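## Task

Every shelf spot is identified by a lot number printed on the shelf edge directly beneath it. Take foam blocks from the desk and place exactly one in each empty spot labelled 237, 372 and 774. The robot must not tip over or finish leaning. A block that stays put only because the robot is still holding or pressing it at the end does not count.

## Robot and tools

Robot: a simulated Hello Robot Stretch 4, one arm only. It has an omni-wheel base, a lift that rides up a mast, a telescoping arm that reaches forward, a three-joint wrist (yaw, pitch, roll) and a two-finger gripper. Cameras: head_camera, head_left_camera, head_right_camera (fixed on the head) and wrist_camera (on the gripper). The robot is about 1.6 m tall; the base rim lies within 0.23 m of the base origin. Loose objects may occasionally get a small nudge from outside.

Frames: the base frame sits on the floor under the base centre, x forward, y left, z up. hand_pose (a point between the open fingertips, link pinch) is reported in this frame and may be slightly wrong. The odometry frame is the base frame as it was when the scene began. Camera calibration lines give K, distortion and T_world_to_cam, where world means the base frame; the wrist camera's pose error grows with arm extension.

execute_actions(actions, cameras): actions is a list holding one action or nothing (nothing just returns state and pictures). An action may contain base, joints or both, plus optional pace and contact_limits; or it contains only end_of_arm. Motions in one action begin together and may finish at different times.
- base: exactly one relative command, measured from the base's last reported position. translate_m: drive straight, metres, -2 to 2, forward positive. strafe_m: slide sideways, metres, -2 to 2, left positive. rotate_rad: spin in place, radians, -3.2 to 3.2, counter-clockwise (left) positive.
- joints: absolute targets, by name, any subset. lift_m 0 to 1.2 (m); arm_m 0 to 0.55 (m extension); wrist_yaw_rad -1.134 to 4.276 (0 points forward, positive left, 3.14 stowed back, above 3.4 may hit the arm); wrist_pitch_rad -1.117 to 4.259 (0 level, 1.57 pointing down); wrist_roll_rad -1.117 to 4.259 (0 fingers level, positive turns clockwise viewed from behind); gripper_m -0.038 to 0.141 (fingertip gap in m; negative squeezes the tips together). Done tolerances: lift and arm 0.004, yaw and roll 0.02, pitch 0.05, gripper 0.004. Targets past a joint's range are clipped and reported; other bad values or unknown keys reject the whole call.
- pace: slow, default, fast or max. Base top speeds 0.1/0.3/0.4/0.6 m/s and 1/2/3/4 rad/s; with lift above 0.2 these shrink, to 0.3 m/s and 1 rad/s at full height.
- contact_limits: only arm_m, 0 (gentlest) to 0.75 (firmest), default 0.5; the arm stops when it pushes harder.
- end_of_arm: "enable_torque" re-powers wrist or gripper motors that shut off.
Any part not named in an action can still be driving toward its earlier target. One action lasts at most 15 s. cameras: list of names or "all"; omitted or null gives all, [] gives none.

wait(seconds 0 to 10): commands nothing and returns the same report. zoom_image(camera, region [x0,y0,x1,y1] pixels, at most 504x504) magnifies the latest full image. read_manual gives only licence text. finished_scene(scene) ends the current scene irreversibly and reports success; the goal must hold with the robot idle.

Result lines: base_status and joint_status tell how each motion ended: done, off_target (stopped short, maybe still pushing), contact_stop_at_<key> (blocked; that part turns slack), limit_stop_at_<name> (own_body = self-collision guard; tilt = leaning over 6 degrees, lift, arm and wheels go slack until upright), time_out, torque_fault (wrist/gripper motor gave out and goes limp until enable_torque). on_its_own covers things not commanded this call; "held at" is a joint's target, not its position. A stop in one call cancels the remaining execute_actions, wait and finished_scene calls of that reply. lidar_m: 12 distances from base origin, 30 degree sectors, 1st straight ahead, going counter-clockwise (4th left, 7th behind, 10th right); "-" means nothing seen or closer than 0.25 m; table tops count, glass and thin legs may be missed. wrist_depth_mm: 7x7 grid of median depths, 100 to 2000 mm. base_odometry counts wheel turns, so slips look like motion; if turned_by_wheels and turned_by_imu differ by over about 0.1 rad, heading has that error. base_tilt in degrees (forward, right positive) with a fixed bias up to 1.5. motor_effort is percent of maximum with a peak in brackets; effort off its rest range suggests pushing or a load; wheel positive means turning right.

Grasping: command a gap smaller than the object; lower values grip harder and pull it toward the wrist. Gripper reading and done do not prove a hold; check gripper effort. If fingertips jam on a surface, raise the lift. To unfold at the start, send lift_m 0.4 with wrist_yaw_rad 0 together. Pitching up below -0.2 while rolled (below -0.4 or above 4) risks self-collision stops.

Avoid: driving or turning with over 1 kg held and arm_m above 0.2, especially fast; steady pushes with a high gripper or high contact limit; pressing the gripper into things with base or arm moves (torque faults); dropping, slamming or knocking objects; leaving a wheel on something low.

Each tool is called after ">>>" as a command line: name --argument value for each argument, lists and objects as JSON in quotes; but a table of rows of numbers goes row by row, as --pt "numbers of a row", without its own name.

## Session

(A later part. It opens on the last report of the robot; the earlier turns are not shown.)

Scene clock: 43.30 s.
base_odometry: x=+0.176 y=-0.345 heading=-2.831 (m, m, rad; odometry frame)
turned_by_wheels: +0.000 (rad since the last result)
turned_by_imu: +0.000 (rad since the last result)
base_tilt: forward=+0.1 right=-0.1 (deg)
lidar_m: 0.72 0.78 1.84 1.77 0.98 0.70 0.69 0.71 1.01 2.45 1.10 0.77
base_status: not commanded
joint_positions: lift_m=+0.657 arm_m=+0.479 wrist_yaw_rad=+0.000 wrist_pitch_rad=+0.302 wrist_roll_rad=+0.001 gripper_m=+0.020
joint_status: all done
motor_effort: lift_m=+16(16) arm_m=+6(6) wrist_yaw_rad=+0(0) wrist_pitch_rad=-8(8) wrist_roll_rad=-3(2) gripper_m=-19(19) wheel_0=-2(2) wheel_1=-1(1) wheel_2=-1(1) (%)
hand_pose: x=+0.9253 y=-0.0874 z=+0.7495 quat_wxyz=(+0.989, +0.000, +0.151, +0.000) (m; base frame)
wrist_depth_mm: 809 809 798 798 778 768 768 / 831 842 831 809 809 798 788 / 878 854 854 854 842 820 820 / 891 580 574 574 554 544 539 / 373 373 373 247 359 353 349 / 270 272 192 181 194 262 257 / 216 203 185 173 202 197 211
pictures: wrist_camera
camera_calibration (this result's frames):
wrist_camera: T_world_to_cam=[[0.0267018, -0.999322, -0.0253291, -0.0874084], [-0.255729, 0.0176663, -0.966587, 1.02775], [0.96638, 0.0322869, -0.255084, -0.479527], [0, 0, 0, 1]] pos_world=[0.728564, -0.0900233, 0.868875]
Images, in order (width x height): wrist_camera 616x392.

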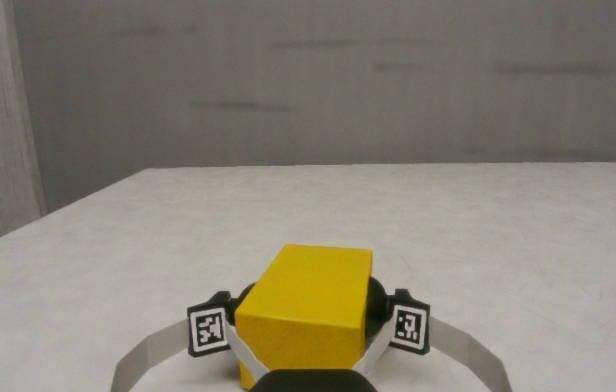

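>>> execute_actions --actions '[{"base":{"translate_m":-0.33},"joints":{"lift_m":0.7,"arm_m":0.3},"pace":"max"}]' --cameras '[]'

>>> execute_actions --actions '[{"base":{"rotate_rad":1.545},"joints":{"lift_m":0.5,"arm_m":0.0},"pace":"fast"}]' --cameras '[]'

>>> execute_actions --actions '[{"base":{"translate_m":0.98},"pace":"max"}]' --cameras '["head_camera","wrist_camera"]'

Scene clock: 45.80 s.
base_odometry: x=+0.490 y=-0.244 heading=-2.831 (m, m, rad; odometry frame)
turned_by_wheels: +0.000 (rad since the last result)
turned_by_imu: +0.001 (rad since the last result)
base_tilt: forward=+0.2 right=-0.2 (deg)
lidar_m: 1.04 1.95 1.86 1.43 0.51 0.36 0.36 0.37 0.55 2.47 1.58 1.13
base_status: done
joint_positions: lift_m=+0.700 arm_m=+0.301 wrist_yaw_rad=+0.000 wrist_pitch_rad=+0.303 wrist_roll_rad=+0.001 gripper_m=+0.020
joint_status: all done
motor_effort: lift_m=+20(23) arm_m=-6(6) wrist_yaw_rad=+1(1) wrist_pitch_rad=-10(10) wrist_roll_rad=-3(2) gripper_m=-20(20) wheel_0=+2(7) wheel_1=+2(7) wheel_2=-1(13) (%)
hand_pose: x=+0.7472 y=-0.0875 z=+0.7921 quat_wxyz=(+0.989, +0.000, +0.151, +0.000) (m; base frame)
wrist_depth_mm: 1281 1255 1281 1255 1255 1229 1229 / 1308 1281 1281 1308 1281 1281 1255 / 1336 1366 1397 1336 1308 1281 1281 / 1430 1397 741 723 715 699 691 / 1499 1499 1537 247 788 1464 1397 / 1537 1537 192 181 194 1499 1430 / 1336 1229 185 173 798 991 1281
pictures: none
No camera images: the call's "cameras" was empty. Leave "cameras" out to get every camera's image.

Scene clock: 47.67 s.
base_odometry: x=+0.490 y=-0.244 heading=-1.286 (m, m, rad; odometry frame)
turned_by_wheels: +1.545 (rad since the last result)
turned_by_imu: +1.571 (rad since the last result)
base_tilt: forward=+0.0 right=+0.0 (deg)
lidar_m: 1.53 0.54 0.36 0.35 0.35 0.52 1.48 1.64 1.12 1.05 1.10 1.84
base_status: done
joint_positions: lift_m=+0.500 arm_m=+0.002 wrist_yaw_rad=+0.000 wrist_pitch_rad=+0.303 wrist_roll_rad=+0.001 gripper_m=+0.020
joint_status: all done
joint sent to its limit — the command would take arm_m past its lower limit, so that joint was sent only as far as its limit.
motor_effort: lift_m=+17(18) arm_m=-6(6) wrist_yaw_rad=+0(2) wrist_pitch_rad=-9(10) wrist_roll_rad=-3(2) gripper_m=-19(17) wheel_0=+0(7) wheel_1=-1(7) wheel_2=+2(5) (%)
hand_pose: x=+0.4485 y=-0.0873 z=+0.5923 quat_wxyz=(+0.989, +0.000, +0.151, +0.000) (m; base frame)
wrist_depth_mm: 647 931 1430 1863 1756 1661 1756 / 654 946 1537 1921 1863 1921 1863 / 661 946 1618 1983 1808 1921 1863 / 661 946 1618 - 1983 - 1983 / 661 931 1576 246 1618 1661 1618 / 647 917 192 181 194 1255 1229 / 647 750 184 173 976 946 1008
pictures: none
No camera images: the call's "cameras" was empty. Leave "cameras" out to get every camera's image.

Scene clock: 51.13 s.
base_odometry: x=+0.766 y=-1.185 heading=-1.286 (m, m, rad; odometry frame)
turned_by_wheels: +0.000 (rad since the last result)
turned_by_imu: -0.003 (rad since the last result)
base_tilt: forward=+0.1 right=-0.1 (deg)
lidar_m: 0.78 0.55 0.37 0.36 0.37 0.54 1.46 1.58 1.25 1.82 1.14 0.82
base_status: done
joint_positions: lift_m=+0.500 arm_m=+0.002 wrist_yaw_rad=+0.000 wrist_pitch_rad=+0.303 wrist_roll_rad=+0.001 gripper_m=+0.020
joint_status: not commanded
motor_effort: lift_m=+17(17) arm_m=-6(6) wrist_yaw_rad=+1(1) wrist_pitch_rad=-9(9) wrist_roll_rad=-3(2) gripper_m=-19(18) wheel_0=+0(9) wheel_1=+0(5) wheel_2=+1(12) (%)
hand_pose: x=+0.4485 y=-0.0874 z=+0.5923 quat_wxyz=(+0.989, +0.000, +0.151, +0.000) (m; base frame)
wrist_depth_mm: 580 831 946 960 931 917 634 / 585 831 976 976 960 946 647 / 615 831 1025 1025 991 946 627 / 609 715 699 691 676 668 597 / 627 778 1118 248 1098 946 640 / 654 820 191 181 193 946 647 / 661 676 185 173 866 750 668
pictures: head_camera, wrist_camera
camera_calibration (this result's frames):
wrist_camera: T_world_to_cam=[[0.0265327, -0.999327, -0.0253403, -0.0786189], [-0.256044, 0.0177099, -0.966503, 0.753992], [0.966301, 0.0321321, -0.255401, -0.0586049], [0, 0, 0, 1]] pos_world=[0.251771, -0.090036, 0.711775]
Images, in order (width x height): head_camera 420x560, wrist_camera 616x392.

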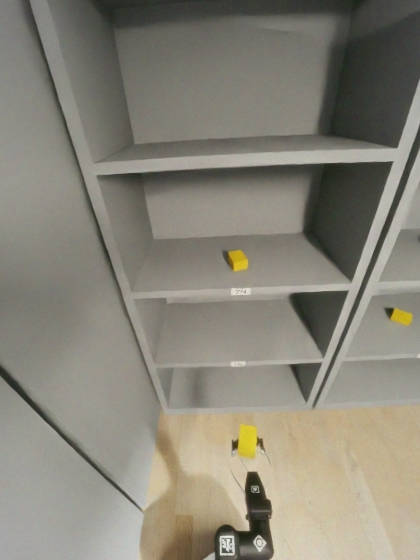

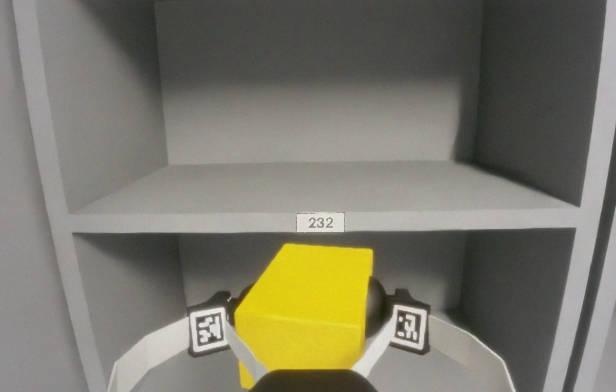

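232, which is a decoy. I'll verify the upper label too.

>>> execute_actions --actions '[{"base":{"strafe_m":-0.15},"joints":{"wrist_pitch_rad":-0.1},"pace":"max"}]' --cameras '["wrist_camera"]'

Scene clock: 52.73 s.
base_odometry: x=+0.622 y=-1.227 heading=-1.285 (m, m, rad; odometry frame)
turned_by_wheels: +0.000 (rad since the last result)
turned_by_imu: +0.001 (rad since the last result)
base_tilt: forward=+0.1 right=-0.1 (deg)
lidar_m: 0.77 0.77 0.54 0.50 0.52 0.73 2.11 1.33 1.14 1.67 1.14 0.84
base_status: done
joint_positions: lift_m=+0.500 arm_m=+0.002 wrist_yaw_rad=+0.000 wrist_pitch_rad=-0.097 wrist_roll_rad=+0.001 gripper_m=+0.020
joint_status: all done
motor_effort: lift_m=+17(17) arm_m=-6(6) wrist_yaw_rad=+0(0) wrist_pitch_rad=-10(15) wrist_roll_rad=-3(2) gripper_m=-18(19) wheel_0=+1(14) wheel_1=+1(13) wheel_2=+0(2) (%)
hand_pose: x=+0.4602 y=-0.0874 z=+0.7063 quat_wxyz=(+0.999, +0.000, -0.049, +0.000) (m; base frame)
wrist_depth_mm: 788 1078 1138 1138 1118 640 1098 / 741 1078 1098 1078 960 615 615 / 715 750 768 788 768 634 691 / 788 1060 1060 1060 1042 615 1008 / 778 1042 1042 247 1008 609 991 / 759 1042 192 181 194 609 569 / 668 585 185 173 597 549 554
pictures: wrist_camera
camera_calibration (this result's frames):
wrist_camera: T_world_to_cam=[[0.034226, -0.999329, -0.0130241, -0.0883048], [0.140367, 0.0177092, -0.989941, 0.701276], [0.989508, 0.0320536, 0.140879, -0.331423], [0, 0, 0, 1]] pos_world=[0.232532, -0.0900413, 0.739762]
Images, in order (width x height): wrist_camera 616x392.

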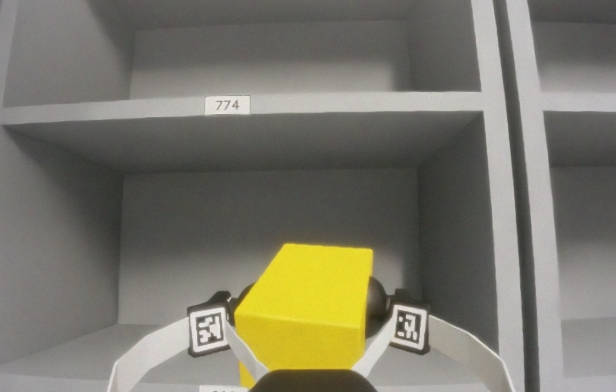

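>>> execute_actions --actions '[{"base":{"translate_m":-2},"joints":{"wrist_pitch_rad":0.0,"lift_m":0.3},"pace":"max"}]' --cameras '[]'

>>> execute_actions --actions '[{"base":{"translate_m":-0.85},"pace":"max"}]' --cameras '["head_left_camera"]'

Scene clock: 58.40 s.
base_odometry: x=+0.059 y=+0.692 heading=-1.285 (m, m, rad; odometry frame)
turned_by_wheels: +0.000 (rad since the last result)
turned_by_imu: +0.002 (rad since the last result)
base_tilt: forward=+0.0 right=-0.1 (deg)
lidar_m: 2.11 0.75 0.52 0.49 0.53 1.55 1.44 1.50 1.81 0.95 0.99 1.32
base_status: done
joint_positions: lift_m=+0.300 arm_m=+0.002 wrist_yaw_rad=+0.000 wrist_pitch_rad=+0.003 wrist_roll_rad=+0.001 gripper_m=+0.020
joint_status: all done
motor_effort: lift_m=+18(19) arm_m=-6(6) wrist_yaw_rad=+0(0) wrist_pitch_rad=-10(12) wrist_roll_rad=-2(2) gripper_m=-18(19) wheel_0=+1(7) wheel_1=+1(6) wheel_2=+0(11) (%)
hand_pose: x=+0.4616 y=-0.0874 z=+0.4775 quat_wxyz=(+1.000, +0.000, +0.001, +0.000) (m; base frame)
wrist_depth_mm: 831 1229 - - - - - / 866 1229 - - - - - / 866 1229 - - - - - / 866 1205 - - - - - / 842 1205 - 247 - - - / 842 1205 191 180 194 1921 1863 / 842 976 185 172 1182 1160 1255
pictures: none
No camera images: the call's "cameras" was empty. Leave "cameras" out to get every camera's image.

Scene clock: 61.43 s.
base_odometry: x=-0.180 y=+1.508 heading=-1.285 (m, m, rad; odometry frame)
turned_by_wheels: +0.000 (rad since the last result)
turned_by_imu: +0.001 (rad since the last result)
base_tilt: forward=+0.2 right=-0.1 (deg)
lidar_m: 2.08 0.70 0.64 1.96 0.89 0.63 0.58 0.61 0.81 1.72 1.16 1.37
base_status: done
joint_positions: lift_m=+0.300 arm_m=+0.002 wrist_yaw_rad=+0.000 wrist_pitch_rad=+0.003 wrist_roll_rad=+0.001 gripper_m=+0.020
joint_status: not commanded
motor_effort: lift_m=+18(18) arm_m=-6(6) wrist_yaw_rad=+1(0) wrist_pitch_rad=-10(9) wrist_roll_rad=-3(3) gripper_m=-19(19) wheel_0=+0(9) wheel_1=+0(6) wheel_2=+0(12) (%)
hand_pose: x=+0.4616 y=-0.0874 z=+0.4775 quat_wxyz=(+1.000, +0.000, +0.001, +0.000) (m; base frame)
wrist_depth_mm: 842 1205 - - - - - / 854 1229 - - - - - / 842 1229 - - - - - / 854 1205 - - - - 1756 / 854 1229 - 247 - - - / 831 1205 191 181 193 1983 1708 / 831 976 185 173 1182 1138 1255
pictures: head_left_camera
Images, in order (width x height): head_left_camera 420x672.

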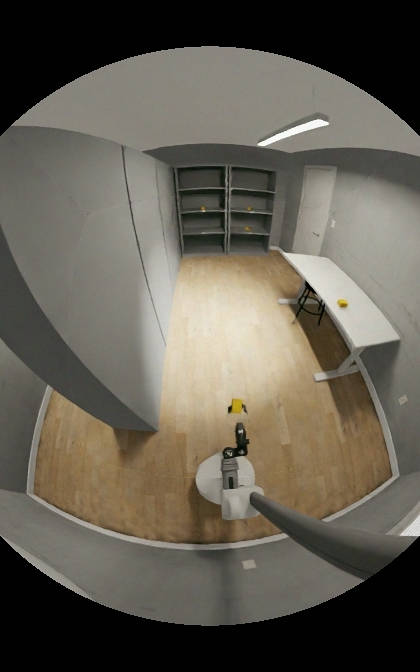

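>>> execute_actions --actions '[{"base":{"rotate_rad":1.545},"pace":"fast"}]' --cameras '[]'

>>> execute_actions --actions '[{"base":{"translate_m":1.36},"pace":"max"}]' --cameras '["head_right_camera"]'

Scene clock: 63.50 s.
base_odometry: x=-0.180 y=+1.508 heading=+0.260 (m, m, rad; odometry frame)
turned_by_wheels: +1.545 (rad since the last result)
turned_by_imu: +1.571 (rad since the last result)
base_tilt: forward=+0.2 right=+0.0 (deg)
lidar_m: 1.96 0.89 0.63 0.59 0.61 0.85 1.72 1.15 1.36 2.28 0.76 0.62
base_status: done
joint_positions: lift_m=+0.300 arm_m=+0.002 wrist_yaw_rad=+0.000 wrist_pitch_rad=+0.003 wrist_roll_rad=+0.001 gripper_m=+0.020
joint_status: not commanded
motor_effort: lift_m=+18(18) arm_m=-6(6) wrist_yaw_rad=+0(1) wrist_pitch_rad=-9(9) wrist_roll_rad=-2(3) gripper_m=-20(19) wheel_0=+0(6) wheel_1=+1(8) wheel_2=+2(9) (%)
hand_pose: x=+0.4616 y=-0.0874 z=+0.4775 quat_wxyz=(+1.000, +0.000, +0.001, +0.000) (m; base frame)
wrist_depth_mm: 991 1464 1808 1808 1756 654 459 / 1008 1464 1808 1708 1756 668 466 / 1025 1464 1756 1756 1756 683 473 / 991 1499 1756 1756 1756 683 477 / 1008 1464 1808 247 1708 683 473 / 991 1430 192 181 193 683 469 / 976 1138 185 173 1182 549 466
pictures: none
No camera images: the call's "cameras" was empty. Leave "cameras" out to get every camera's image.

Scene clock: 67.43 s.
base_odometry: x=+1.134 y=+1.858 heading=+0.260 (m, m, rad; odometry frame)
turned_by_wheels: +0.000 (rad since the last result)
turned_by_imu: -0.003 (rad since the last result)
base_tilt: forward=+0.1 right=-0.1 (deg)
lidar_m: 0.60 0.63 0.67 0.61 0.64 0.91 2.43 0.51 0.51 1.28 0.89 0.63
base_status: done
joint_positions: lift_m=+0.300 arm_m=+0.002 wrist_yaw_rad=+0.000 wrist_pitch_rad=+0.003 wrist_roll_rad=+0.001 gripper_m=+0.020
joint_status: not commanded
motor_effort: lift_m=+18(18) arm_m=-6(6) wrist_yaw_rad=+2(1) wrist_pitch_rad=-9(10) wrist_roll_rad=-2(2) gripper_m=-18(19) wheel_0=+0(9) wheel_1=+0(6) wheel_2=-1(11) (%)
hand_pose: x=+0.4616 y=-0.0874 z=+0.4775 quat_wxyz=(+1.000, +0.000, +0.001, +0.000) (m; base frame)
wrist_depth_mm: 415 413 415 410 410 410 407 / 415 413 410 410 410 407 404 / 413 413 410 407 404 404 402 / 413 407 407 404 402 402 402 / 407 407 404 246 399 399 399 / 402 399 191 181 194 397 397 / 402 402 185 173 397 397 394
pictures: head_right_camera
Images, in order (width x height): head_right_camera 420x672.

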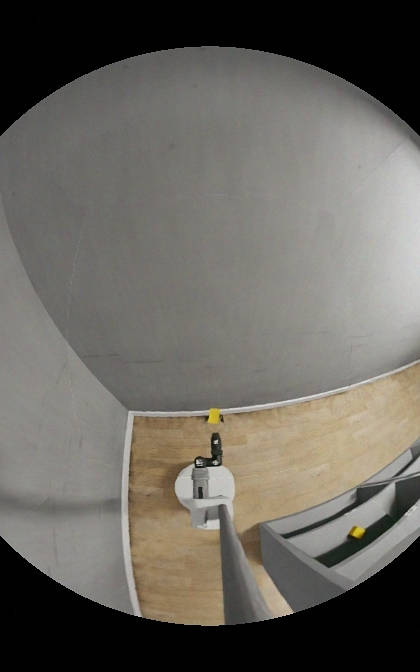

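>>> execute_actions --actions '[{"base":{"rotate_rad":3.1},"joints":{"lift_m":0.5},"pace":"fast"}]' --cameras '[]'

>>> execute_actions --actions '[{"base":{"translate_m":-0.3},"pace":"max"}]' --cameras '["head_left_camera","wrist_camera"]'

Scene clock: 70.03 s.
base_odometry: x=+1.134 y=+1.858 heading=-2.923 (m, m, rad; odometry frame)
turned_by_wheels: +3.100 (rad since the last result)
turned_by_imu: +3.152 (rad since the last result)
base_tilt: forward=+0.2 right=+0.0 (deg)
lidar_m: 2.05 0.53 0.49 1.21 0.96 0.66 0.61 0.64 0.67 0.61 0.65 0.84
base_status: done
joint_positions: lift_m=+0.500 arm_m=+0.002 wrist_yaw_rad=+0.000 wrist_pitch_rad=+0.003 wrist_roll_rad=+0.001 gripper_m=+0.020
joint_status: all done
motor_effort: lift_m=+19(22) arm_m=-6(6) wrist_yaw_rad=-1(1) wrist_pitch_rad=-9(10) wrist_roll_rad=-3(1) gripper_m=-18(19) wheel_0=-1(10) wheel_1=+1(7) wheel_2=+1(11) (%)
hand_pose: x=+0.4616 y=-0.0873 z=+0.6773 quat_wxyz=(+1.000, +0.000, +0.001, +0.000) (m; base frame)
wrist_depth_mm: - - - - - 1078 788 / - - - - - 1118 768 / - - - - - 1098 778 / - - - - - 1118 788 / - - - 247 1983 1118 768 / - - 192 181 194 1118 778 / 1863 1618 185 173 1537 931 788
pictures: none
No camera images: the call's "cameras" was empty. Leave "cameras" out to get every camera's image.

Scene clock: 72.07 s.
base_odometry: x=+1.427 y=+1.923 heading=-2.923 (m, m, rad; odometry frame)
turned_by_wheels: +0.000 (rad since the last result)
turned_by_imu: +0.000 (rad since the last result)
base_tilt: forward=+0.1 right=-0.1 (deg)
lidar_m: 2.11 0.72 0.90 1.66 0.50 0.33 0.29 0.33 0.41 0.65 0.67 0.88
base_status: done
joint_positions: lift_m=+0.500 arm_m=+0.002 wrist_yaw_rad=+0.000 wrist_pitch_rad=+0.003 wrist_roll_rad=+0.001 gripper_m=+0.020
joint_status: not commanded
motor_effort: lift_m=+19(19) arm_m=-6(6) wrist_yaw_rad=+0(0) wrist_pitch_rad=-9(9) wrist_roll_rad=-2(3) gripper_m=-19(18) wheel_0=+1(6) wheel_1=+1(5) wheel_2=+1(11) (%)
hand_pose: x=+0.4616 y=-0.0874 z=+0.6773 quat_wxyz=(+1.000, +0.000, +0.001, +0.000) (m; base frame)
wrist_depth_mm: 661 - - - - 1138 809 / 668 - - - - 1160 798 / 668 - - - - 1160 809 / 676 - - - - 1160 809 / 668 - - 247 - 1160 798 / 661 - 192 181 194 1160 798 / 654 778 185 173 1618 946 820
pictures: head_left_camera, wrist_camera
camera_calibration (this result's frames):
wrist_camera: T_world_to_cam=[[0.032875, -0.999325, -0.0163856, -0.0857929], [0.0409357, 0.017727, -0.999005, 0.724464], [0.998621, 0.0321715, 0.0414909, -0.265556], [0, 0, 0, 1]] pos_world=[0.238353, -0.0900342, 0.733355]
Images, in order (width x height): head_left_camera 420x672, wrist_camera 616x392.

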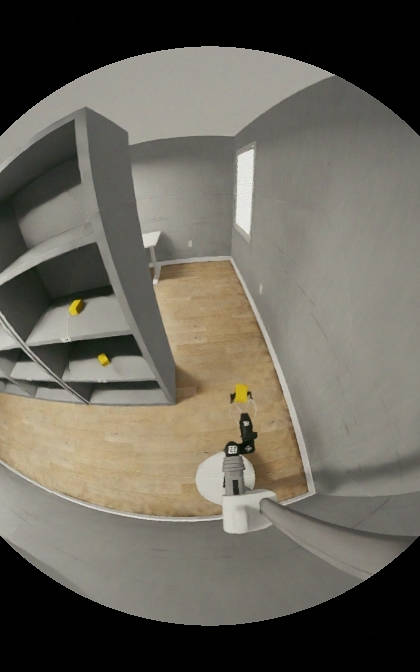

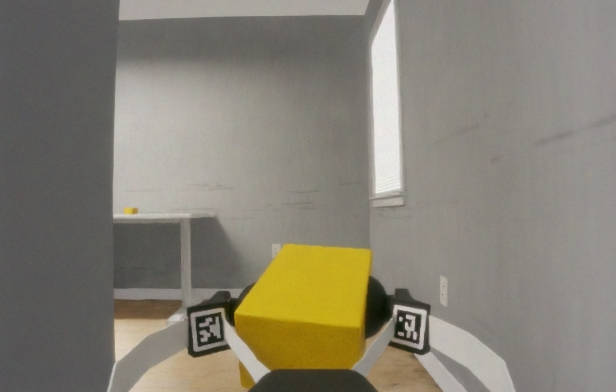

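>>> execute_actions --actions '[{"base":{"strafe_m":1.75},"joints":{"wrist_pitch_rad":0.3},"pace":"max"}]'

Scene clock: 77.17 s.
base_odometry: x=+1.807 y=+0.214 heading=-2.923 (m, m, rad; odometry frame)
turned_by_wheels: +0.000 (rad since the last result)
turned_by_imu: -0.010 (rad since the last result)
base_tilt: forward=+0.0 right=-0.1 (deg)
lidar_m: 0.50 0.53 0.74 1.72 0.68 0.46 0.41 0.43 0.56 1.39 0.83 0.57
base_status: done
joint_positions: lift_m=+0.500 arm_m=+0.002 wrist_yaw_rad=+0.000 wrist_pitch_rad=+0.303 wrist_roll_rad=+0.001 gripper_m=+0.020
joint_status: all done
motor_effort: lift_m=+19(20) arm_m=-6(6) wrist_yaw_rad=+0(0) wrist_pitch_rad=-10(8) wrist_roll_rad=-2(1) gripper_m=-20(18) wheel_0=+1(11) wheel_1=+0(11) wheel_2=+1(0) (%)
hand_pose: x=+0.4484 y=-0.0874 z=+0.5922 quat_wxyz=(+0.989, +0.000, +0.151, +0.000) (m; base frame)
wrist_depth_mm: 691 699 707 715 707 621 442 / 715 723 732 741 741 627 452 / 741 750 750 768 768 634 452 / 699 723 707 691 676 603 459 / 455 455 452 247 439 436 421 / 351 353 191 181 194 362 364 / 750 878 185 173 854 530 459
pictures: head_camera, head_left_camera, head_right_camera, wrist_camera
camera_calibration (this result's frames):
wrist_camera: T_world_to_cam=[[0.0265098, -0.999327, -0.0253463, -0.0786134], [-0.256029, 0.017722, -0.966507, 0.753863], [0.966306, 0.0321113, -0.255387, -0.0586213], [0, 0, 0, 1]] pos_world=[0.251741, -0.090038, 0.71165]
Images, in order (width x height): head_camera 420x560, head_left_camera 420x672, head_right_camera 420x672, wrist_camera 616x392.

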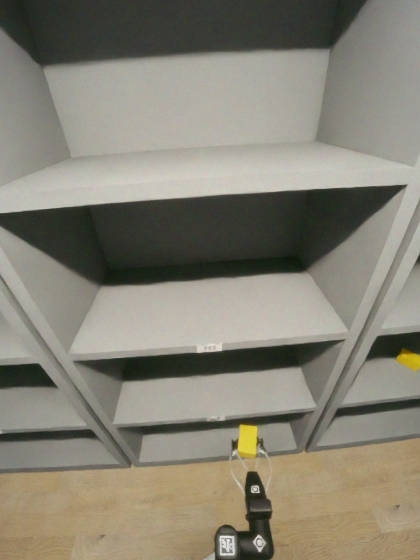

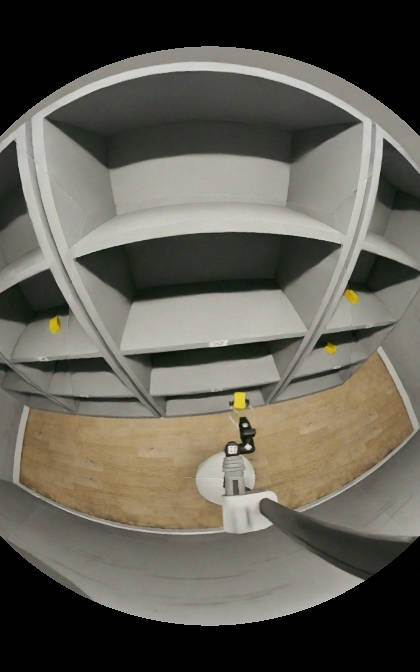

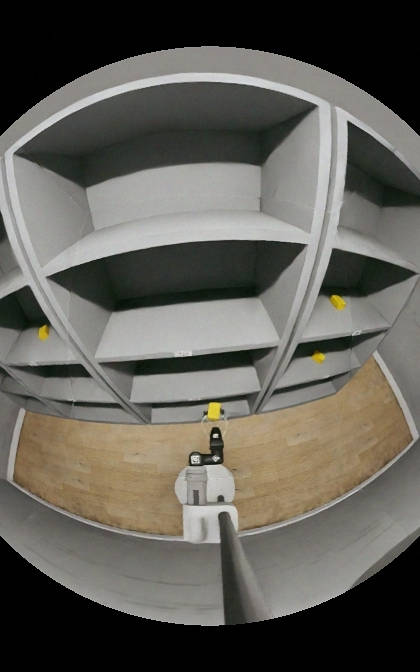

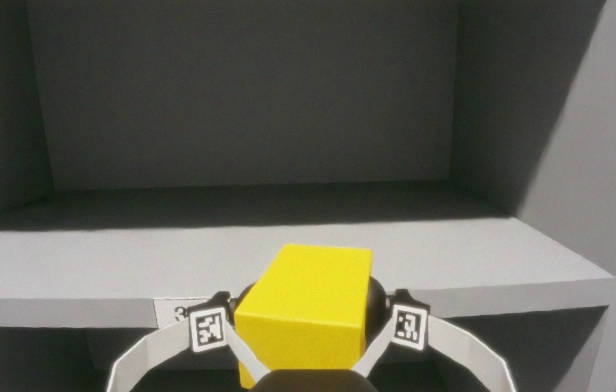

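>>> zoom_image --camera "head_camera" --region '[180,330,240,365]'

>>> execute_actions --actions '[{"base":{"rotate_rad":0.07},"joints":{"wrist_pitch_rad":0.55},"pace":"fast"}]' --cameras '["head_camera","wrist_camera"]'

Region (180, 330, 240, 365) of head_camera's 420x560 image, scaled by 8.400, with more detail than that image has; it fills the top 294 rows of this view, and the rest is white.

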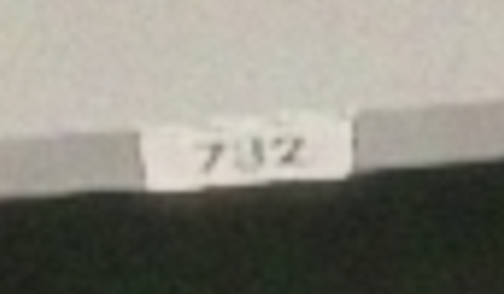

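Scene clock: 78.03 s.
base_odometry: x=+1.807 y=+0.214 heading=-2.853 (m, m, rad; odometry frame)
turned_by_wheels: +0.070 (rad since the last result)
turned_by_imu: +0.071 (rad since the last result)
base_tilt: forward=+0.1 right=-0.1 (deg)
lidar_m: 0.53 0.54 0.77 1.77 0.61 0.45 0.42 0.44 0.62 1.77 0.75 0.55
base_status: done
joint_positions: lift_m=+0.500 arm_m=+0.002 wrist_yaw_rad=+0.000 wrist_pitch_rad=+0.552 wrist_roll_rad=+0.001 gripper_m=+0.020
joint_status: all done
motor_effort: lift_m=+19(19) arm_m=-6(6) wrist_yaw_rad=+0(1) wrist_pitch_rad=-7(10) wrist_roll_rad=-2(2) gripper_m=-19(19) wheel_0=+1(7) wheel_1=+0(6) wheel_2=+0(5) (%)
hand_pose: x=+0.4187 y=-0.0874 z=+0.5269 quat_wxyz=(+0.962, +0.000, +0.273, +0.000) (m; base frame)
wrist_depth_mm: 683 707 707 691 699 676 512 / 647 732 715 691 668 661 530 / 469 459 445 439 433 427 427 / 362 357 351 351 349 343 343 / 691 931 946 247 904 788 539 / 676 831 191 181 194 750 535 / 668 683 185 173 676 609 525
pictures: head_camera, wrist_camera
camera_calibration (this result's frames):
wrist_camera: T_world_to_cam=[[0.0194465, -0.999327, -0.0311035, -0.0734865], [-0.486679, 0.0177135, -0.873401, 0.730635], [0.873364, 0.032122, -0.486007, 0.113869], [0, 0, 0, 1]] pos_world=[0.257565, -0.0900369, 0.691193]
Images, in order (width x height): head_camera 420x560, wrist_camera 616x392.

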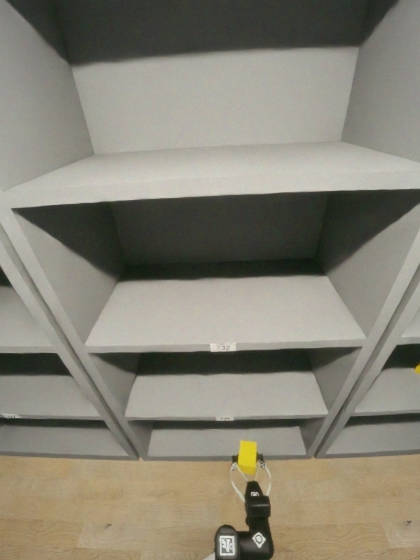

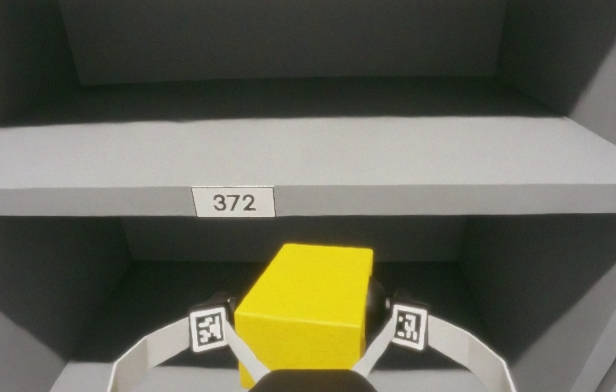

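>>> execute_actions --actions '[{"base":{"strafe_m":0.075},"joints":{"wrist_pitch_rad":0.3},"pace":"max"}]' --cameras '[]'

>>> execute_actions --actions '[{"joints":{"arm_m":0.28,"lift_m":0.485},"pace":"fast"}]' --cameras '[]'

>>> execute_actions --actions '[{"joints":{"lift_m":0.469}}]' --cameras '["head_camera"]'

Scene clock: 79.47 s.
base_odometry: x=+1.828 y=+0.142 heading=-2.853 (m, m, rad; odometry frame)
turned_by_wheels: +0.000 (rad since the last result)
turned_by_imu: -0.001 (rad since the last result)
base_tilt: forward=+0.1 right=+0.1 (deg)
lidar_m: 0.52 0.54 0.80 1.72 0.64 0.45 0.43 0.42 0.63 1.74 0.75 0.55
base_status: done
joint_positions: lift_m=+0.500 arm_m=+0.002 wrist_yaw_rad=+0.000 wrist_pitch_rad=+0.303 wrist_roll_rad=+0.001 gripper_m=+0.020
joint_status: all done
motor_effort: lift_m=+19(19) arm_m=-6(6) wrist_yaw_rad=+0(0) wrist_pitch_rad=-10(14) wrist_roll_rad=-2(2) gripper_m=-18(20) wheel_0=+1(10) wheel_1=-1(10) wheel_2=+0(2) (%)
hand_pose: x=+0.4484 y=-0.0874 z=+0.5921 quat_wxyz=(+0.989, +0.000, +0.151, +0.000) (m; base frame)
wrist_depth_mm: 574 715 715 707 699 683 634 / 585 741 741 741 723 715 647 / 574 768 768 759 750 732 634 / 580 707 707 691 676 661 591 / 455 455 452 247 439 433 424 / 364 359 191 181 193 343 342 / 569 661 185 173 878 750 640
pictures: none
No camera images: the call's "cameras" was empty. Leave "cameras" out to get every camera's image.

Scene clock: 81.10 s.
base_odometry: x=+1.828 y=+0.142 heading=-2.853 (m, m, rad; odometry frame)
turned_by_wheels: +0.000 (rad since the last result)
turned_by_imu: +0.000 (rad since the last result)
base_tilt: forward=+0.0 right=-0.1 (deg)
lidar_m: 0.52 0.55 0.79 1.77 0.62 0.45 0.41 0.44 0.65 1.75 0.76 0.55
base_status: not commanded
joint_positions: lift_m=+0.485 arm_m=+0.279 wrist_yaw_rad=+0.000 wrist_pitch_rad=+0.303 wrist_roll_rad=+0.001 gripper_m=+0.020
joint_status: all done
motor_effort: lift_m=+17(21) arm_m=+6(6) wrist_yaw_rad=+0(0) wrist_pitch_rad=-9(9) wrist_roll_rad=-3(2) gripper_m=-20(19) wheel_0=+1(1) wheel_1=-1(1) wheel_2=+0(0) (%)
hand_pose: x=+0.7253 y=-0.0874 z=+0.5774 quat_wxyz=(+0.989, +0.000, +0.151, +0.000) (m; base frame)
wrist_depth_mm: 462 455 455 452 449 442 439 / 477 477 469 466 462 459 455 / 496 496 488 484 480 473 473 / 517 512 508 500 496 492 488 / 413 415 407 247 397 392 387 / 298 298 191 181 195 289 285 / 237 224 185 173 222 218 229
pictures: none
No camera images: the call's "cameras" was empty. Leave "cameras" out to get every camera's image.

Scene clock: 81.83 s.
base_odometry: x=+1.828 y=+0.142 heading=-2.853 (m, m, rad; odometry frame)
turned_by_wheels: +0.000 (rad since the last result)
turned_by_imu: +0.000 (rad since the last result)
base_tilt: forward=+0.2 right=-0.1 (deg)
lidar_m: 0.52 0.56 0.76 1.78 0.63 0.45 0.42 0.45 0.61 1.76 0.79 0.52
base_status: not commanded
joint_positions: lift_m=+0.469 arm_m=+0.279 wrist_yaw_rad=+0.000 wrist_pitch_rad=+0.303 wrist_roll_rad=+0.001 gripper_m=+0.020
joint_status: all done
motor_effort: lift_m=+16(21) arm_m=+6(6) wrist_yaw_rad=+0(1) wrist_pitch_rad=-9(8) wrist_roll_rad=-2(2) gripper_m=-19(20) wheel_0=+1(1) wheel_1=-1(1) wheel_2=+0(0) (%)
hand_pose: x=+0.7253 y=-0.0874 z=+0.5614 quat_wxyz=(+0.989, +0.000, +0.151, +0.000) (m; base frame)
wrist_depth_mm: 462 459 455 452 449 445 436 / 480 477 473 469 462 459 455 / 500 492 488 484 480 480 469 / 512 508 508 504 496 488 480 / 373 370 368 247 357 349 347 / 268 271 192 181 194 260 257 / 214 202 185 174 200 196 210
pictures: head_camera
Images, in order (width x height): head_camera 420x560.

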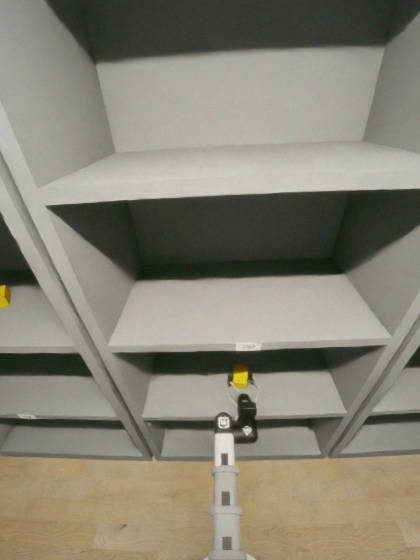

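>>> execute_actions --actions '[{"joints":{"gripper_m":0.1}}]' --cameras '[]'

>>> execute_actions --actions '[{"base":{"translate_m":-0.07},"joints":{"arm_m":0.0,"gripper_m":0.13},"pace":"max"}]' --cameras '["wrist_camera"]'

>>> execute_actions --actions '[{"base":{"strafe_m":-1.72},"joints":{"lift_m":0.35},"pace":"max"}]' --cameras '["head_camera"]'

Scene clock: 83.80 s.
base_odometry: x=+1.828 y=+0.142 heading=-2.853 (m, m, rad; odometry frame)
turned_by_wheels: +0.000 (rad since the last result)
turned_by_imu: +0.000 (rad since the last result)
base_tilt: forward=+0.1 right=-0.1 (deg)
lidar_m: 0.52 0.57 0.80 1.72 0.63 0.46 0.42 0.44 0.61 1.75 0.76 0.56
base_status: not commanded
joint_positions: lift_m=+0.469 arm_m=+0.279 wrist_yaw_rad=+0.000 wrist_pitch_rad=+0.302 wrist_roll_rad=+0.001 gripper_m=+0.100
joint_status: all done
motor_effort: lift_m=+16(16) arm_m=+6(6) wrist_yaw_rad=+0(0) wrist_pitch_rad=-8(9) wrist_roll_rad=-2(2) gripper_m=-2(18) wheel_0=+1(1) wheel_1=-1(1) wheel_2=+0(0) (%)
hand_pose: x=+0.7253 y=-0.0874 z=+0.5615 quat_wxyz=(+0.989, +0.000, +0.151, +0.000) (m; base frame)
wrist_depth_mm: 462 455 459 452 445 445 439 / 477 477 473 469 466 455 455 / 500 492 492 484 484 473 469 / 512 512 504 496 492 488 488 / 370 373 370 322 359 353 347 / 268 271 200 188 207 249 257 / 215 211 208 153 202 202 210
pictures: none
No camera images: the call's "cameras" was empty. Leave "cameras" out to get every camera's image.

Scene clock: 85.33 s.
base_odometry: x=+1.895 y=+0.162 heading=-2.853 (m, m, rad; odometry frame)
turned_by_wheels: +0.000 (rad since the last result)
turned_by_imu: +0.000 (rad since the last result)
base_tilt: forward=+0.0 right=+0.0 (deg)
lidar_m: 0.58 0.62 0.90 1.48 0.52 0.38 0.35 0.37 0.51 1.46 0.85 0.64
base_status: done
joint_positions: lift_m=+0.469 arm_m=+0.002 wrist_yaw_rad=+0.000 wrist_pitch_rad=+0.302 wrist_roll_rad=+0.001 gripper_m=+0.130
joint_status: all done
joint sent to its limit — the command would take arm_m past its lower limit, so that joint was sent only as far as its limit.
motor_effort: lift_m=+16(16) arm_m=-6(7) wrist_yaw_rad=+2(0) wrist_pitch_rad=-8(9) wrist_roll_rad=-2(3) gripper_m=-1(0) wheel_0=+1(6) wheel_1=+2(6) wheel_2=-1(13) (%)
hand_pose: x=+0.4485 y=-0.0875 z=+0.5615 quat_wxyz=(+0.989, +0.000, +0.151, +0.000) (m; base frame)
wrist_depth_mm: 574 778 778 778 759 750 640 / 580 809 809 798 788 778 640 / 580 820 842 809 820 820 627 / 544 597 591 521 559 559 549 / 424 424 418 413 410 404 413 / 574 723 931 931 931 768 647 / 564 707 878 148 866 820 647
pictures: wrist_camera
camera_calibration (this result's frames):
wrist_camera: T_world_to_cam=[[0.0262257, -0.999335, -0.0253384, -0.0793512], [-0.255741, 0.0177965, -0.966582, 0.724106], [0.96639, 0.0318293, -0.255104, -0.0667315], [0, 0, 0, 1]] pos_world=[0.251753, -0.090061, 0.680873]
Images, in order (width x height): wrist_camera 616x392.

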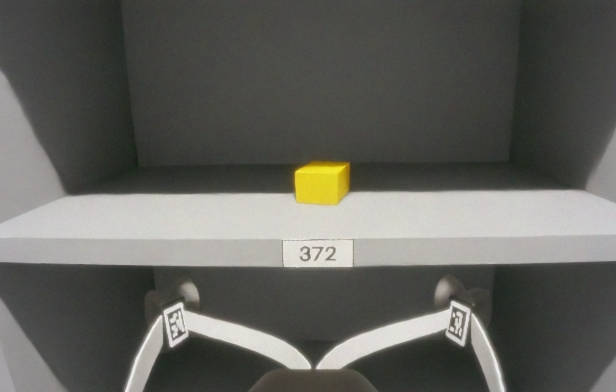

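Scene clock: 90.03 s.
base_odometry: x=+1.405 y=+1.811 heading=-2.853 (m, m, rad; odometry frame)
turned_by_wheels: +0.000 (rad since the last result)
turned_by_imu: +0.007 (rad since the last result)
base_tilt: forward=+0.1 right=+0.0 (deg)
lidar_m: 0.92 0.63 0.88 1.47 0.54 0.36 0.34 0.36 0.54 0.74 0.78 1.10
base_status: done
joint_positions: lift_m=+0.350 arm_m=+0.002 wrist_yaw_rad=+0.000 wrist_pitch_rad=+0.302 wrist_roll_rad=+0.001 gripper_m=+0.130
joint_status: all done
motor_effort: lift_m=+18(18) arm_m=-6(6) wrist_yaw_rad=+0(2) wrist_pitch_rad=-8(8) wrist_roll_rad=-2(2) gripper_m=-1(0) wheel_0=-1(11) wheel_1=+0(11) wheel_2=+0(2) (%)
hand_pose: x=+0.4485 y=-0.0874 z=+0.4423 quat_wxyz=(+0.989, +0.000, +0.151, +0.000) (m; base frame)
wrist_depth_mm: 442 627 - - - 1576 1042 / 449 640 - - - 1618 1060 / 449 640 - - - 1618 1060 / 452 640 - - - 1661 1078 / 449 640 1397 1430 1397 1336 1060 / 445 559 991 1042 1025 904 931 / 469 549 820 149 809 788 809
pictures: head_camera
Images, in order (width x height): head_camera 420x560.

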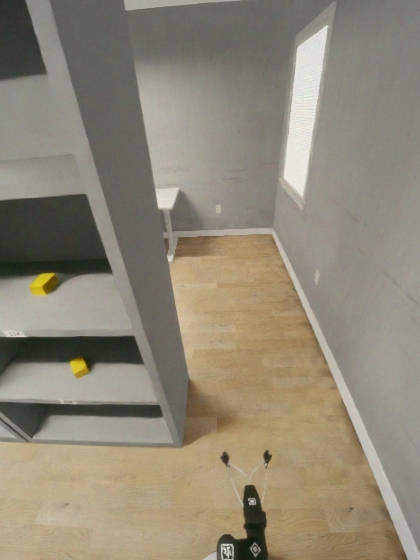

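>>> execute_actions --actions '[{"base":{"strafe_m":-0.11},"pace":"max"}]' --cameras '[]'

>>> execute_actions --actions '[{"base":{"translate_m":1.82},"pace":"max"}]' --cameras '[]'

>>> execute_actions --actions '[{"base":{"strafe_m":1.1},"joints":{"lift_m":0.69,"arm_m":0.12},"pace":"max"}]' --cameras '["head_camera","wrist_camera"]'

Scene clock: 91.67 s.
base_odometry: x=+1.374 y=+1.917 heading=-2.853 (m, m, rad; odometry frame)
turned_by_wheels: +0.000 (rad since the last result)
turned_by_imu: +0.000 (rad since the last result)
base_tilt: forward=+0.1 right=+0.0 (deg)
lidar_m: 2.54 0.68 0.86 1.46 0.54 0.36 0.35 0.35 0.54 0.62 0.65 0.93
base_status: done
joint_positions: lift_m=+0.350 arm_m=+0.002 wrist_yaw_rad=+0.000 wrist_pitch_rad=+0.302 wrist_roll_rad=+0.001 gripper_m=+0.130
joint_status: not commanded
motor_effort: lift_m=+18(19) arm_m=-6(6) wrist_yaw_rad=+1(1) wrist_pitch_rad=-8(8) wrist_roll_rad=-2(3) gripper_m=-1(0) wheel_0=+0(12) wheel_1=-1(11) wheel_2=-1(3) (%)
hand_pose: x=+0.4485 y=-0.0874 z=+0.4423 quat_wxyz=(+0.989, +0.000, +0.151, +0.000) (m; base frame)
wrist_depth_mm: 591 - - - - 1336 891 / 591 - - - - 1366 891 / 597 - - - - 1366 904 / 597 854 - - - 1366 904 / 603 854 1397 1397 1397 1229 917 / 585 741 991 1025 1008 891 891 / 591 732 820 148 798 778 778
pictures: none
No camera images: the call's "cameras" was empty. Leave "cameras" out to get every camera's image.

Scene clock: 96.50 s.
base_odometry: x=-0.371 y=+1.398 heading=-2.853 (m, m, rad; odometry frame)
turned_by_wheels: +0.000 (rad since the last result)
turned_by_imu: -0.004 (rad since the last result)
base_tilt: forward=+0.1 right=-0.2 (deg)
lidar_m: 1.51 0.96 1.10 2.81 1.03 0.79 2.19 0.94 0.67 0.64 0.67 0.91
base_status: done
joint_positions: lift_m=+0.350 arm_m=+0.002 wrist_yaw_rad=+0.000 wrist_pitch_rad=+0.302 wrist_roll_rad=+0.001 gripper_m=+0.130
joint_status: not commanded
motor_effort: lift_m=+18(19) arm_m=-6(6) wrist_yaw_rad=+1(1) wrist_pitch_rad=-8(8) wrist_roll_rad=-2(1) gripper_m=+1(0) wheel_0=-1(8) wheel_1=+0(6) wheel_2=+0(12) (%)
hand_pose: x=+0.4485 y=-0.0874 z=+0.4423 quat_wxyz=(+0.989, +0.000, +0.151, +0.000) (m; base frame)
wrist_depth_mm: 1229 1229 1229 1182 1205 1182 904 / 1281 1255 1281 1229 1229 1205 917 / 1336 1336 1308 1336 1308 1229 917 / 1397 1336 1366 1366 1336 1308 917 / 1229 1397 1366 1430 1366 1255 946 / 1008 991 976 1025 1025 891 878 / 820 809 809 148 788 778 809
pictures: none
No camera images: the call's "cameras" was empty. Leave "cameras" out to get every camera's image.

Scene clock: 99.87 s.
base_odometry: x=-0.058 y=+0.344 heading=-2.853 (m, m, rad; odometry frame)
turned_by_wheels: +0.000 (rad since the last result)
turned_by_imu: -0.006 (rad since the last result)
base_tilt: forward=+0.0 right=+0.0 (deg)
lidar_m: 0.73 0.76 1.03 2.48 1.05 0.75 0.71 0.75 1.03 1.71 1.79 0.78
base_status: done
joint_positions: lift_m=+0.690 arm_m=+0.119 wrist_yaw_rad=+0.000 wrist_pitch_rad=+0.302 wrist_roll_rad=+0.001 gripper_m=+0.130
joint_status: all done
motor_effort: lift_m=+19(25) arm_m=+6(7) wrist_yaw_rad=+1(2) wrist_pitch_rad=-8(8) wrist_roll_rad=-2(1) gripper_m=+1(1) wheel_0=-1(14) wheel_1=+0(14) wheel_2=+0(4) (%)
hand_pose: x=+0.5653 y=-0.0874 z=+0.7823 quat_wxyz=(+0.989, +0.000, +0.151, +0.000) (m; base frame)
wrist_depth_mm: 1138 1118 1118 1098 1098 1078 1060 / 1160 1160 1138 1160 1138 1118 1098 / 1205 1205 1160 1182 1160 1160 1138 / 741 732 715 621 683 676 1205 / 466 462 455 452 445 439 466 / 707 866 1336 1366 1308 1281 1336 / 1255 1025 1281 149 1255 1205 1255
pictures: head_camera, wrist_camera
camera_calibration (this result's frames):
wrist_camera: T_world_to_cam=[[0.0265332, -0.999327, -0.025335, -0.076911], [-0.25562, 0.0177187, -0.966615, 0.967384], [0.966413, 0.0321235, -0.254977, -0.123367], [0, 0, 0, 1]] pos_world=[0.368547, -0.0900371, 0.901683]
Images, in order (width x height): head_camera 420x560, wrist_camera 616x392.

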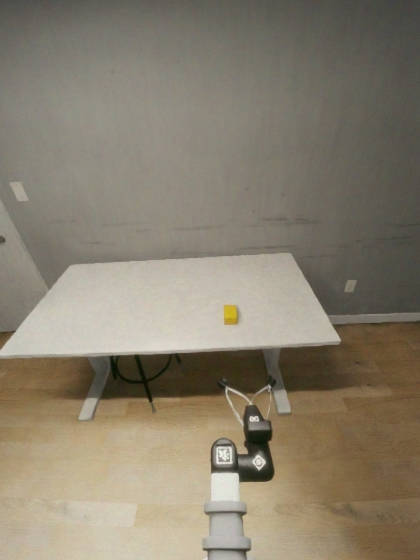

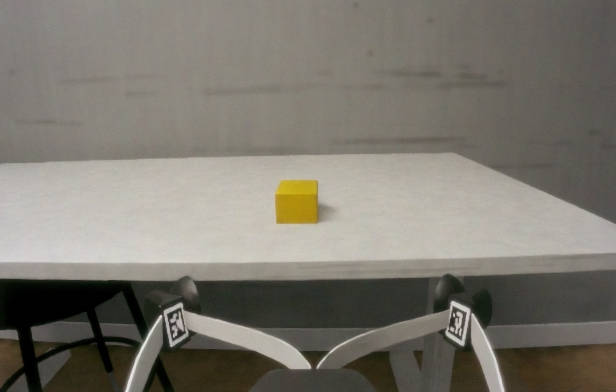

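>>> execute_actions --actions '[{"base":{"strafe_m":0.032},"joints":{"arm_m":0.475,"lift_m":0.668},"pace":"fast"}]' --cameras '["wrist_camera"]'

>>> execute_actions --actions '[{"joints":{"gripper_m":0.02,"lift_m":0.657}}]' --cameras '["wrist_camera"]'

Scene clock: 102.03 s.
base_odometry: x=-0.049 y=+0.313 heading=-2.853 (m, m, rad; odometry frame)
turned_by_wheels: +0.000 (rad since the last result)
turned_by_imu: -0.001 (rad since the last result)
base_tilt: forward=+0.2 right=-0.1 (deg)
lidar_m: 0.72 0.75 1.03 2.46 1.02 0.75 0.70 0.74 1.02 1.76 1.83 0.78
base_status: done
joint_positions: lift_m=+0.668 arm_m=+0.474 wrist_yaw_rad=+0.000 wrist_pitch_rad=+0.302 wrist_roll_rad=+0.001 gripper_m=+0.130
joint_status: all done
motor_effort: lift_m=+16(16) arm_m=+6(6) wrist_yaw_rad=+0(1) wrist_pitch_rad=-8(8) wrist_roll_rad=-2(3) gripper_m=+0(0) wheel_0=-1(10) wheel_1=-2(9) wheel_2=+0(4) (%)
hand_pose: x=+0.9203 y=-0.0874 z=+0.7605 quat_wxyz=(+0.989, +0.000, +0.151, +0.000) (m; base frame)
wrist_depth_mm: 778 778 778 768 768 759 759 / 820 820 798 798 788 778 768 / 854 842 842 831 831 820 809 / 647 634 621 609 597 591 574 / 402 399 399 397 389 379 375 / 291 277 219 208 273 253 278 / 231 228 229 148 225 220 224
pictures: wrist_camera
camera_calibration (this result's frames):
wrist_camera: T_world_to_cam=[[0.0267378, -0.999321, -0.0253327, -0.0870157], [-0.255538, 0.017667, -0.966638, 1.03701], [0.966429, 0.0323192, -0.254892, -0.472052], [0, 0, 0, 1]] pos_world=[0.723525, -0.0900211, 0.879883]
Images, in order (width x height): wrist_camera 616x392.

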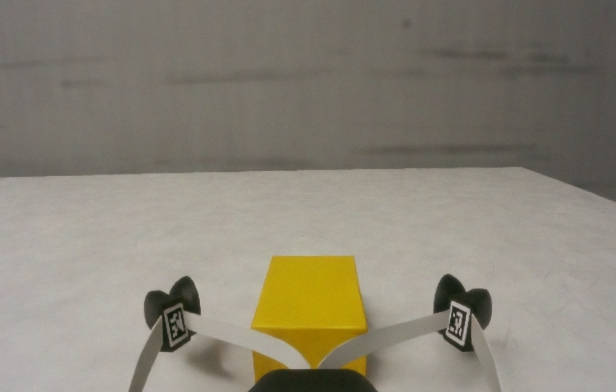

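Scene clock: 104.03 s.
base_odometry: x=-0.049 y=+0.313 heading=-2.853 (m, m, rad; odometry frame)
turned_by_wheels: +0.000 (rad since the last result)
turned_by_imu: +0.000 (rad since the last result)
base_tilt: forward=+0.2 right=-0.1 (deg)
lidar_m: 0.73 0.77 1.02 2.46 1.04 0.76 0.72 0.74 1.01 1.78 1.80 0.76
base_status: not commanded
joint_positions: lift_m=+0.657 arm_m=+0.474 wrist_yaw_rad=+0.000 wrist_pitch_rad=+0.302 wrist_roll_rad=+0.001 gripper_m=+0.020
joint_status: all done
motor_effort: lift_m=+16(16) arm_m=+6(6) wrist_yaw_rad=+0(0) wrist_pitch_rad=-9(8) wrist_roll_rad=-2(2) gripper_m=-18(21) wheel_0=-2(1) wheel_1=-1(1) wheel_2=+0(0) (%)
hand_pose: x=+0.9203 y=-0.0874 z=+0.7495 quat_wxyz=(+0.989, +0.000, +0.151, +0.000) (m; base frame)
wrist_depth_mm: 788 778 778 778 768 768 732 / 820 809 809 809 788 788 778 / 866 842 831 842 831 809 809 / 603 591 574 564 554 544 539 / 375 373 368 246 359 353 347 / 268 271 202 182 189 263 258 / 215 204 195 180 183 180 211
pictures: wrist_camera
camera_calibration (this result's frames):
wrist_camera: T_world_to_cam=[[0.0267315, -0.999321, -0.0253392, -0.0872841], [-0.255782, 0.0176668, -0.966573, 1.02651], [0.966365, 0.0323193, -0.255136, -0.474604], [0, 0, 0, 1]] pos_world=[0.723536, -0.0900211, 0.868896]
Images, in order (width x height): wrist_camera 616x392.

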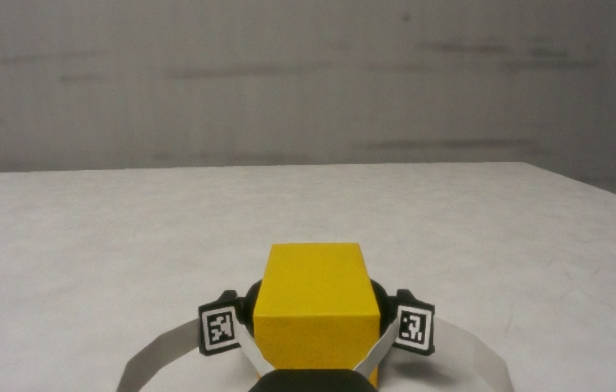

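>>> execute_actions --actions '[{"base":{"strafe_m":-1.15},"joints":{"lift_m":0.69,"arm_m":0},"pace":"max"}]' --cameras '[]'

>>> execute_actions --actions '[{"base":{"translate_m":-1.84},"joints":{"lift_m":0.3},"pace":"max"}]' --cameras '["head_left_camera"]'

Scene clock: 108.13 s.
base_odometry: x=-0.376 y=+1.415 heading=-2.853 (m, m, rad; odometry frame)
turned_by_wheels: +0.000 (rad since the last result)
turned_by_imu: +0.005 (rad since the last result)
base_tilt: forward=+0.2 right=-0.1 (deg)
lidar_m: 1.52 0.98 1.09 2.82 1.01 0.81 2.17 0.91 0.65 0.62 0.68 0.86
base_status: done
joint_positions: lift_m=+0.690 arm_m=+0.002 wrist_yaw_rad=+0.000 wrist_pitch_rad=+0.303 wrist_roll_rad=+0.001 gripper_m=+0.020
joint_status: all done
joint sent to its limit — the command would take arm_m past its lower limit, so that joint was sent only as far as its limit.
motor_effort: lift_m=+19(22) arm_m=-6(8) wrist_yaw_rad=+1(1) wrist_pitch_rad=-9(10) wrist_roll_rad=-3(3) gripper_m=-19(17) wheel_0=+1(14) wheel_1=+1(10) wheel_2=+1(3) (%)
hand_pose: x=+0.4485 y=-0.0875 z=+0.7821 quat_wxyz=(+0.989, +0.000, +0.151, +0.000) (m; base frame)
wrist_depth_mm: 1205 1255 1205 1182 1205 1182 854 / 1281 1281 1281 1255 1205 1182 866 / 1308 1336 1336 1281 1281 1281 878 / 1397 1366 1366 1366 1336 1308 891 / 1430 1430 1397 247 1397 1366 917 / 1464 1499 202 181 189 1336 904 / 1138 1281 723 180 183 615 891
pictures: none
No camera images: the call's "cameras" was empty. Leave "cameras" out to get every camera's image.

Scene clock: 113.73 s.
base_odometry: x=+1.388 y=+1.939 heading=-2.853 (m, m, rad; odometry frame)
turned_by_wheels: +0.000 (rad since the last result)
turned_by_imu: +0.002 (rad since the last result)
base_tilt: forward=+0.0 right=+0.0 (deg)
lidar_m: 2.46 0.71 0.88 1.33 0.52 0.37 0.34 0.35 0.50 0.60 0.64 0.92
base_status: done
joint_positions: lift_m=+0.300 arm_m=+0.002 wrist_yaw_rad=+0.000 wrist_pitch_rad=+0.303 wrist_roll_rad=+0.001 gripper_m=+0.020
joint_status: all done
motor_effort: lift_m=+19(17) arm_m=-6(6) wrist_yaw_rad=+0(1) wrist_pitch_rad=-9(10) wrist_roll_rad=-1(2) gripper_m=-18(19) wheel_0=+1(6) wheel_1=+0(7) wheel_2=+1(10) (%)
hand_pose: x=+0.4485 y=-0.0874 z=+0.3922 quat_wxyz=(+0.989, +0.000, +0.151, +0.000) (m; base frame)
wrist_depth_mm: 615 - - - - 1308 866 / 621 - - - - 1308 866 / 634 - - - - 1336 866 / 627 891 - 1983 1921 1336 866 / 621 866 1308 247 1229 1138 878 / 621 854 202 181 189 904 831 / 615 707 445 179 183 424 732
pictures: head_left_camera
Images, in order (width x height): head_left_camera 420x672.

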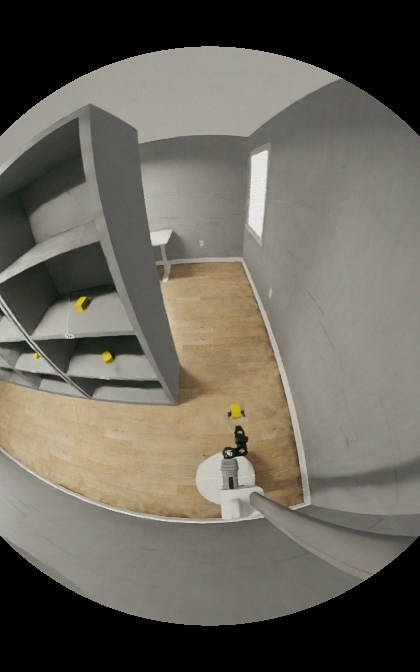

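Next unit is about 1.85+0.93 to the left.

>>> execute_actions --actions '[{"base":{"strafe_m":2.0},"pace":"max"}]' --cameras '[]'

>>> execute_actions --actions '[{"base":{"strafe_m":0.78},"joints":{"lift_m":0.43},"pace":"max"}]' --cameras '["head_left_camera","wrist_camera"]'

Scene clock: 118.87 s.
base_odometry: x=+1.958 y=+0.022 heading=-2.853 (m, m, rad; odometry frame)
turned_by_wheels: +0.000 (rad since the last result)
turned_by_imu: -0.011 (rad since the last result)
base_tilt: forward=+0.1 right=-0.1 (deg)
lidar_m: 0.61 0.65 0.93 1.38 0.49 0.34 0.31 0.35 0.50 1.41 0.92 0.65
base_status: done
joint_positions: lift_m=+0.300 arm_m=+0.002 wrist_yaw_rad=+0.000 wrist_pitch_rad=+0.303 wrist_roll_rad=+0.001 gripper_m=+0.020
joint_status: not commanded
motor_effort: lift_m=+19(19) arm_m=-6(6) wrist_yaw_rad=+0(0) wrist_pitch_rad=-9(9) wrist_roll_rad=-1(2) gripper_m=-19(19) wheel_0=+0(11) wheel_1=+0(14) wheel_2=+0(2) (%)
hand_pose: x=+0.4485 y=-0.0874 z=+0.3922 quat_wxyz=(+0.989, +0.000, +0.151, +0.000) (m; base frame)
wrist_depth_mm: 384 535 798 798 788 778 759 / 397 397 394 798 384 377 759 / 418 544 854 854 854 831 809 / 427 544 891 878 878 866 854 / 449 539 931 247 891 891 866 / 469 535 202 181 189 778 750 / 504 484 397 180 183 373 609
pictures: none
No camera images: the call's "cameras" was empty. Leave "cameras" out to get every camera's image.

Scene clock: 121.63 s.
base_odometry: x=+2.180 y=-0.726 heading=-2.853 (m, m, rad; odometry frame)
turned_by_wheels: +0.000 (rad since the last result)
turned_by_imu: -0.005 (rad since the last result)
base_tilt: forward=+0.2 right=-0.2 (deg)
lidar_m: 0.60 0.64 0.91 1.31 0.51 0.35 0.31 0.35 0.49 1.37 0.90 0.65
base_status: done
joint_positions: lift_m=+0.430 arm_m=+0.002 wrist_yaw_rad=+0.000 wrist_pitch_rad=+0.303 wrist_roll_rad=+0.001 gripper_m=+0.020
joint_status: all done
motor_effort: lift_m=+19(26) arm_m=-6(6) wrist_yaw_rad=+1(1) wrist_pitch_rad=-9(10) wrist_roll_rad=-2(1) gripper_m=-18(18) wheel_0=-1(12) wheel_1=+1(13) wheel_2=+0(0) (%)
hand_pose: x=+0.4485 y=-0.0874 z=+0.5222 quat_wxyz=(+0.989, +0.000, +0.151, +0.000) (m; base frame)
wrist_depth_mm: 591 788 798 798 778 768 615 / 597 820 831 820 809 798 621 / 597 809 831 831 820 788 603 / 445 439 430 418 418 413 410 / 603 842 931 247 904 891 621 / 591 842 202 182 188 904 634 / 585 707 484 180 183 449 627
pictures: head_left_camera, wrist_camera
camera_calibration (this result's frames):
wrist_camera: T_world_to_cam=[[0.0264128, -0.99933, -0.0253472, -0.0803711], [-0.256069, 0.0177463, -0.966496, 0.686218], [0.966298, 0.0320185, -0.255429, -0.0765024], [0, 0, 0, 1]] pos_world=[0.251766, -0.0900456, 0.641648]
Images, in order (width x height): head_left_camera 420x672, wrist_camera 616x392.

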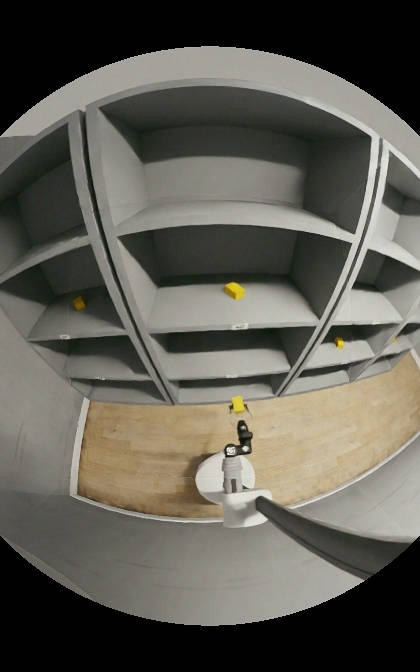

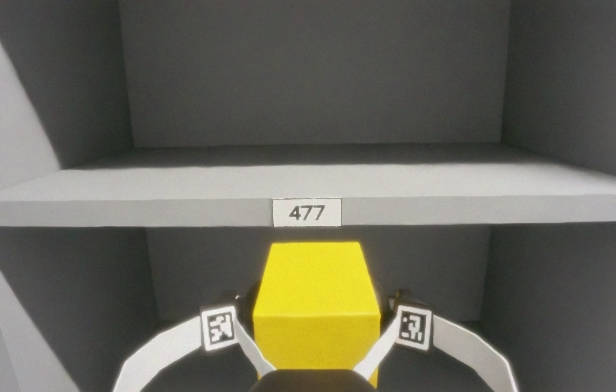

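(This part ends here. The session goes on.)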